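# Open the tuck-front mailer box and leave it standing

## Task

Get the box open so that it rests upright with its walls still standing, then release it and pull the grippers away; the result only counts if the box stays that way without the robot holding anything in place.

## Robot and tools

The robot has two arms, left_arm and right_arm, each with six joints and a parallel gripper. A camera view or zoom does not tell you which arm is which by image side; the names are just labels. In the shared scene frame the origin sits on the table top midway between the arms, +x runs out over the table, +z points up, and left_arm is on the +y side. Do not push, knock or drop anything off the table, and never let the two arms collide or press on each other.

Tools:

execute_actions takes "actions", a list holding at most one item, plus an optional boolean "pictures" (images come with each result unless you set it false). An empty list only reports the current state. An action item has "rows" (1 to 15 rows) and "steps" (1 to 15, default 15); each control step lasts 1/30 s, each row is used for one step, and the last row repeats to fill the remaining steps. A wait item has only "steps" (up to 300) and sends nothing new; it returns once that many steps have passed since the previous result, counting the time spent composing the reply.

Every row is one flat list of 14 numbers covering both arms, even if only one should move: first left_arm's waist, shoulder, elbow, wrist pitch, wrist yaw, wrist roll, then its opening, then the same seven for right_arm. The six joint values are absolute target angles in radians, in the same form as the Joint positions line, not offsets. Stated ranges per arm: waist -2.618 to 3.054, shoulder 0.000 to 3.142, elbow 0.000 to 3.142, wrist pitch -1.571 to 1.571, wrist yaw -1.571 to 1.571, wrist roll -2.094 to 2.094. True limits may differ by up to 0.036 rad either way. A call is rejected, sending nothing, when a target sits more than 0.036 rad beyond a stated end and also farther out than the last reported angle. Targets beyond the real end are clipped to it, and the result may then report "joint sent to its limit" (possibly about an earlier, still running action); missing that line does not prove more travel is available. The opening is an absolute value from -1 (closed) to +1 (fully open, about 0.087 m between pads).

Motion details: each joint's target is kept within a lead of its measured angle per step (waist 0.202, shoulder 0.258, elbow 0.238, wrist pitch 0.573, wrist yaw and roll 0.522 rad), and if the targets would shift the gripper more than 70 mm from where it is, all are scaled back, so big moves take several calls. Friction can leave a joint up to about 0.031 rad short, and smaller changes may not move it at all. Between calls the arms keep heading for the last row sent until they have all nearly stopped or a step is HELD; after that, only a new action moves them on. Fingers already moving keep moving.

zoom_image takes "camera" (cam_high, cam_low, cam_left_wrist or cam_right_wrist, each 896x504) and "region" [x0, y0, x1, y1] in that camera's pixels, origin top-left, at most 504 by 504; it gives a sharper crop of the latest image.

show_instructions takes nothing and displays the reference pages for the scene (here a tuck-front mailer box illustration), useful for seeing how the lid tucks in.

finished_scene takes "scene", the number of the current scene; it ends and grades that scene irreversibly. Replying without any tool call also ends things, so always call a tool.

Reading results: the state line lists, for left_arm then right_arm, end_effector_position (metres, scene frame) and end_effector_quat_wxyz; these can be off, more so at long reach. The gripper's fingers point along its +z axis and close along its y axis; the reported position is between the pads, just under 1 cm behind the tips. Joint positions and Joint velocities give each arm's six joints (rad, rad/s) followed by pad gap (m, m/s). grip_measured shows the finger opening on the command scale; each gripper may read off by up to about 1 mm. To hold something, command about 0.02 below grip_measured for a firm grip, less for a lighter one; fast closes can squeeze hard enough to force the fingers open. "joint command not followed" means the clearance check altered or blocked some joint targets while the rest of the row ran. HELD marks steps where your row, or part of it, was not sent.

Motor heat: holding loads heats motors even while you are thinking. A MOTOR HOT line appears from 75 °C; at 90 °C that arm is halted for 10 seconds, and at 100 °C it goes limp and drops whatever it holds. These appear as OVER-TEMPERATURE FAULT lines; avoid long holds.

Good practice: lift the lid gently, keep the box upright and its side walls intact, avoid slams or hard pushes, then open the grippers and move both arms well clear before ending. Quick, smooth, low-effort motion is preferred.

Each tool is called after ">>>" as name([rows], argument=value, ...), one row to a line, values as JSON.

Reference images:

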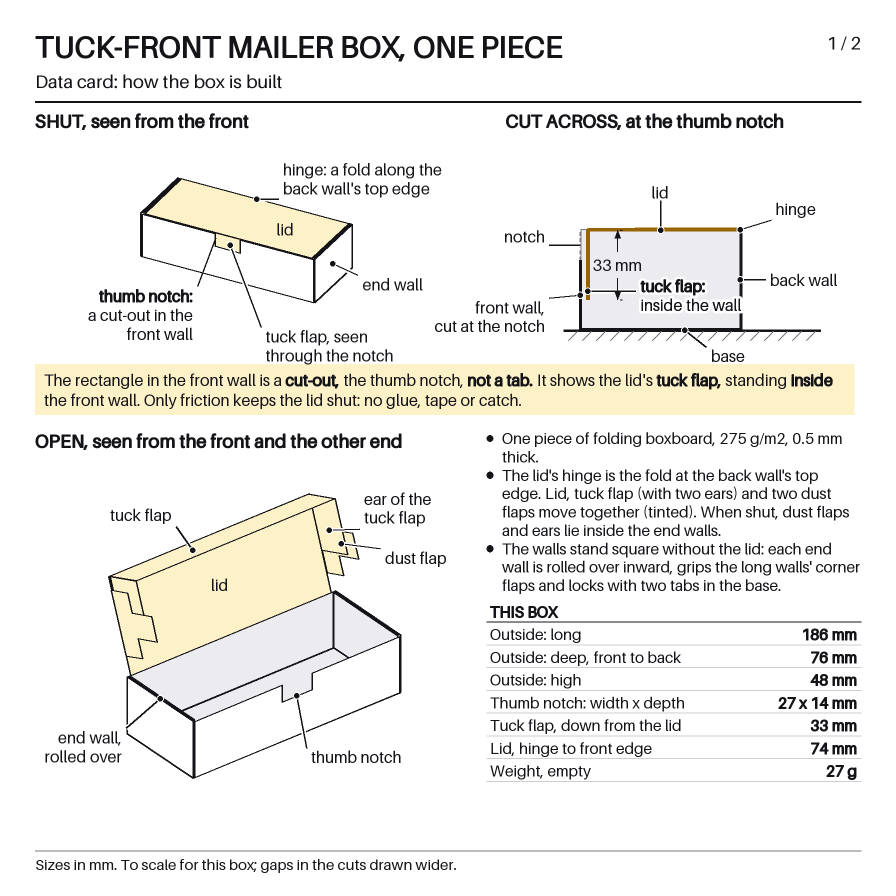

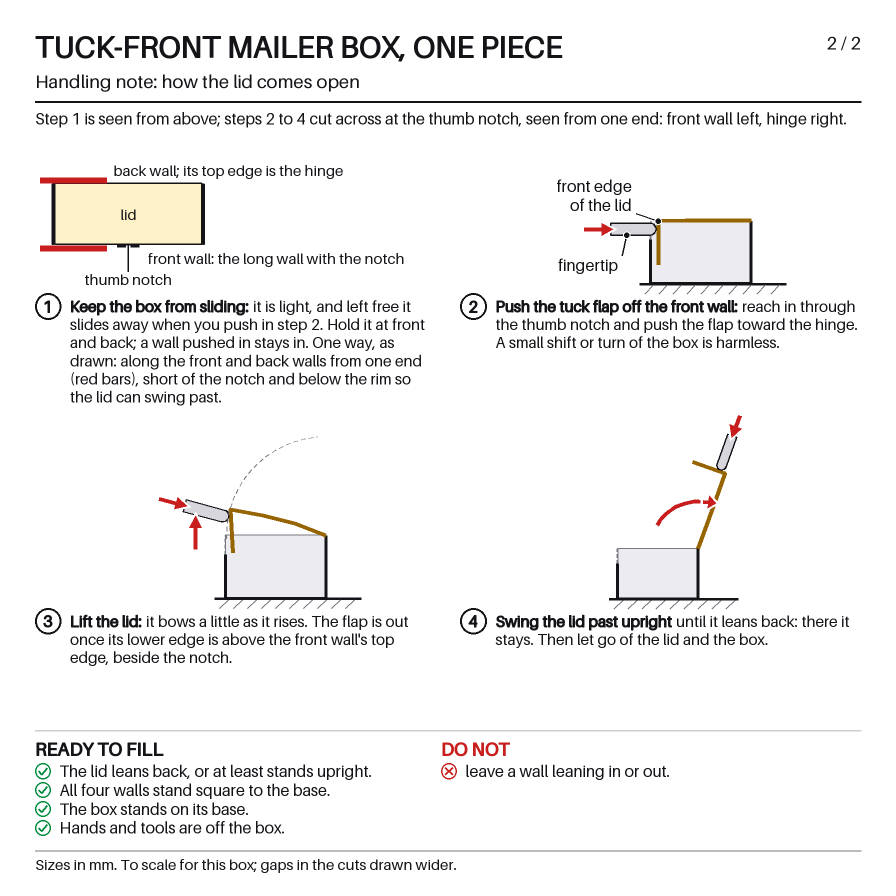

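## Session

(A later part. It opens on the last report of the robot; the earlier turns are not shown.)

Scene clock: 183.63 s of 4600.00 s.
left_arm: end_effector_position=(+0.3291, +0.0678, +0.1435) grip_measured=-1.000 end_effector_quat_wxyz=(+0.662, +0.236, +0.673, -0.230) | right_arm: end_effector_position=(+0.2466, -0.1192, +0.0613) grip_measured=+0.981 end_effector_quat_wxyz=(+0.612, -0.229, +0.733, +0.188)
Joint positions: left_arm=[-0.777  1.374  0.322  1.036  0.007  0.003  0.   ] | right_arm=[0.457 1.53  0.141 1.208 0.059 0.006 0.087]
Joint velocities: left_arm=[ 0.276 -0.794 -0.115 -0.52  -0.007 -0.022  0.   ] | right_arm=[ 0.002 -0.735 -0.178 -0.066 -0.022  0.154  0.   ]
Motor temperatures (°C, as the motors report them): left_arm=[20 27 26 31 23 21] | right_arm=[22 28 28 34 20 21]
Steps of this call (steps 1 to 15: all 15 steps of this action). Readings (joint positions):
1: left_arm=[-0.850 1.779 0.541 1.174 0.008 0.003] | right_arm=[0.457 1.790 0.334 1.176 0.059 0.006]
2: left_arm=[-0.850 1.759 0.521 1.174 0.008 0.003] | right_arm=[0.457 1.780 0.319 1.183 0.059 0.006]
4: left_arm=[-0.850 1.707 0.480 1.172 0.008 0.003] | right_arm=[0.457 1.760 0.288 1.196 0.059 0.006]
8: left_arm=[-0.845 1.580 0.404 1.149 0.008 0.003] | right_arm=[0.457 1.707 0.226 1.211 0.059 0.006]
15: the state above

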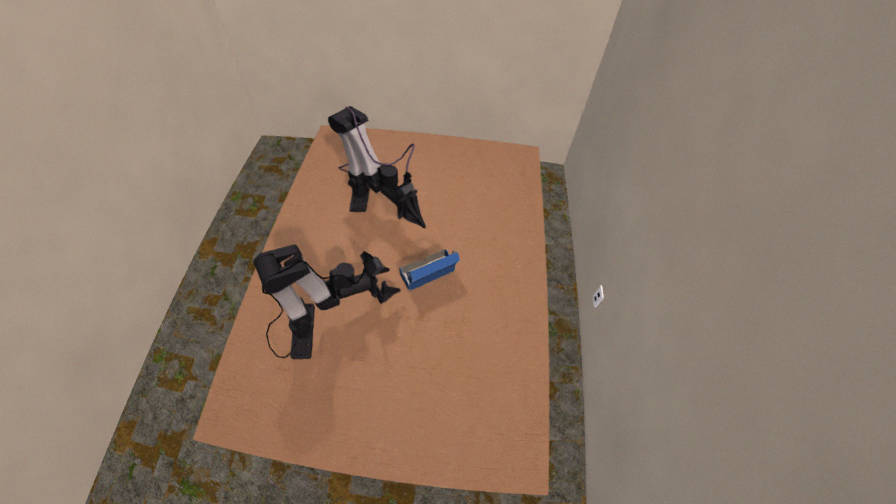

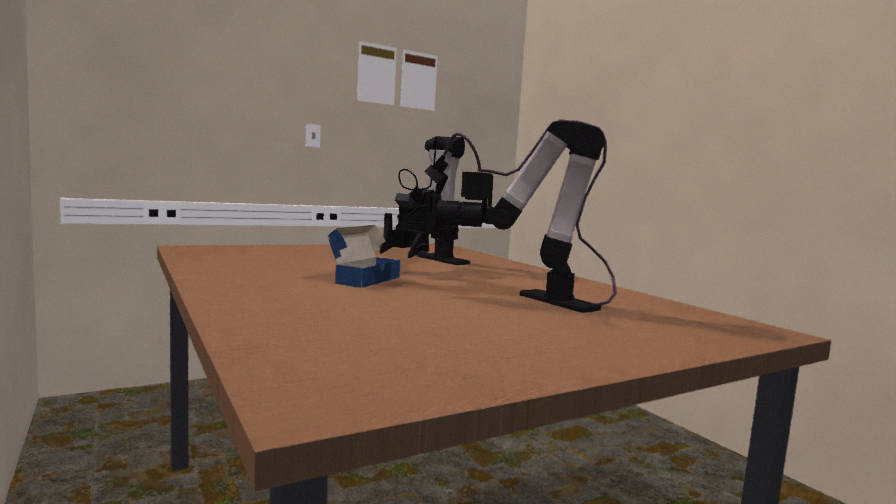

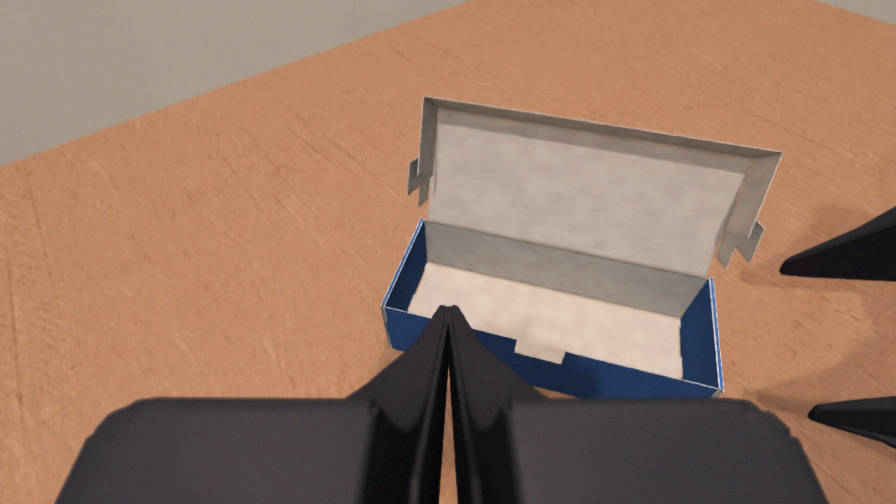

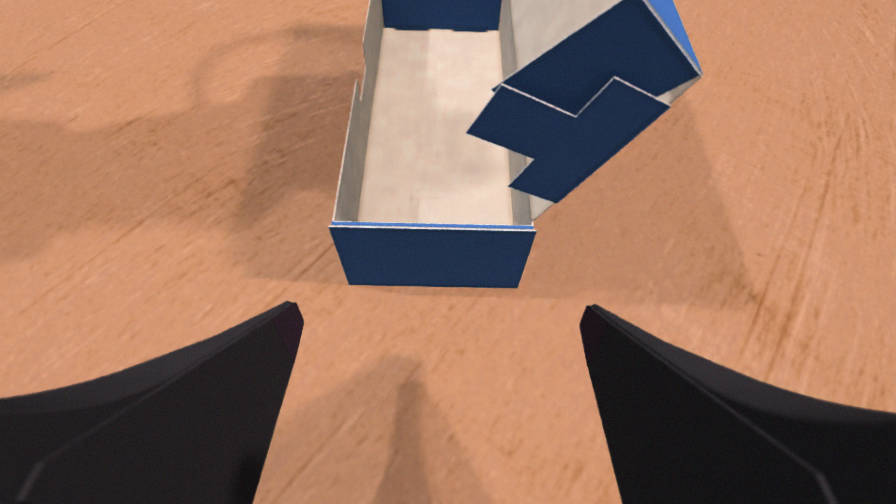

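Open. Move further clear.

>>> execute_actions([
  {"rows":[[-0.71,1.28,0.29,0.92,0,0,-1,0.45,1.44,0.11,1.14,0.05,0,1],[-0.67,1.24,0.28,0.89,0,0,-1,0.44,1.39,0.11,1.09,0.04,0,1],[-0.63,1.20,0.27,0.86,0,0,-1,0.42,1.34,0.11,1.04,0.03,0,1],[-0.59,1.16,0.26,0.83,0,0,-1,0.40,1.29,0.11,0.99,0.02,0,1],[-0.55,1.12,0.25,0.80,0,0,-1,0.37,1.24,0.11,0.94,0.01,0,1],[-0.51,1.08,0.25,0.77,0,0,-1,0.34,1.19,0.11,0.89,0,0,1],[-0.47,1.04,0.25,0.74,0,0,-1,0.30,1.14,0.11,0.84,0,0,1],[-0.43,1.0,0.25,0.71,0,0,-1,0.26,1.09,0.11,0.79,0,0,1],[-0.39,0.97,0.25,0.68,0,0,-1,0.22,1.04,0.11,0.74,0,0,1],[-0.36,0.94,0.25,0.65,0,0,-1,0.18,1.0,0.11,0.70,0,0,1],[-0.33,0.92,0.25,0.63,0,0,-1,0.14,0.96,0.11,0.66,0,0,1],[-0.31,0.90,0.25,0.61,0,0,-1,0.11,0.93,0.11,0.63,0,0,1],[-0.30,0.90,0.25,0.60,0,0,-1,0.09,0.91,0.11,0.61,0,0,1]],"steps":15},
])

Scene clock: 185.80 s of 4600.00 s.
left_arm: end_effector_position=(+0.3569, +0.2416, +0.1954) grip_measured=-1.000 end_effector_quat_wxyz=(+0.722, +0.070, +0.685, -0.071) | right_arm: end_effector_position=(+0.2717, -0.2308, +0.1340) grip_measured=+0.981 end_effector_quat_wxyz=(+0.677, -0.105, +0.722, +0.101)
Joint positions: left_arm=[-0.314  0.909  0.271  0.691 -0.001  0.003  0.   ] | right_arm=[0.104 0.928 0.131 0.733 0.015 0.005 0.087]
Joint velocities: left_arm=[ 0.129 -0.076  0.002 -0.33   0.007 -0.051  0.   ] | right_arm=[-0.242 -0.3   -0.007 -0.593  0.081  0.022 -0.   ]
Motor temperatures (°C, as the motors report them): left_arm=[20 26 26 31 23 21] | right_arm=[22 28 28 34 20 21]
Steps of this call (steps 1 to 30: the robot went on to your last target; steps 31 to 50: nothing new was sent; steps 51 to 65: all 15 steps of this action). Readings (joint positions):
51: left_arm=[-0.755 1.323 0.319 0.964 0.008 0.003] | right_arm=[0.457 1.486 0.135 1.187 0.059 0.006]
52: left_arm=[-0.737 1.308 0.314 0.951 0.009 0.003] | right_arm=[0.456 1.468 0.135 1.166 0.058 0.006]
54: left_arm=[-0.669 1.248 0.295 0.913 0.010 0.003] | right_arm=[0.438 1.392 0.132 1.109 0.047 0.006]
58: left_arm=[-0.504 1.083 0.271 0.823 0.005 0.003] | right_arm=[0.332 1.186 0.131 0.973 0.023 0.005]
65: the state above

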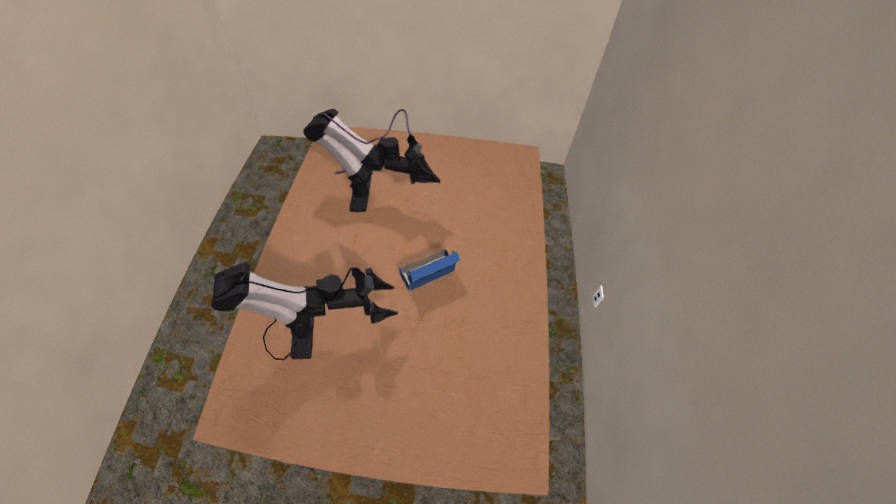

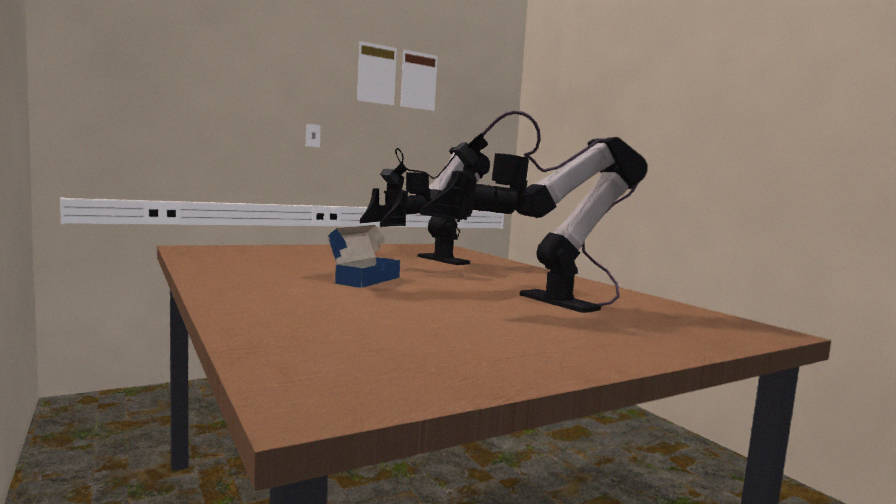

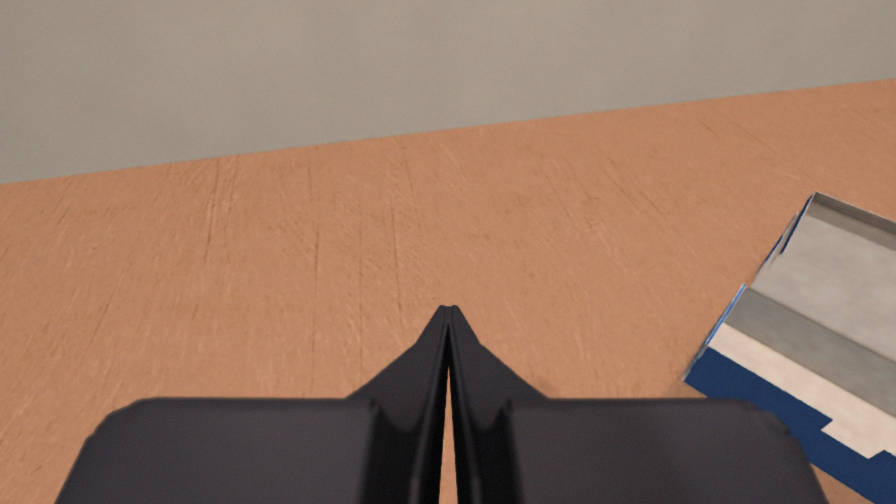

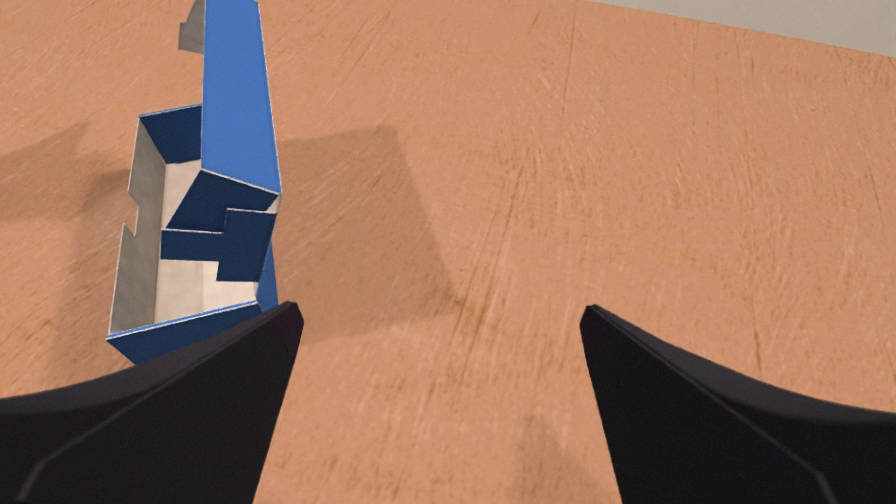

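>>> finished_scene(scene=1)

The scene is finished: the task was done.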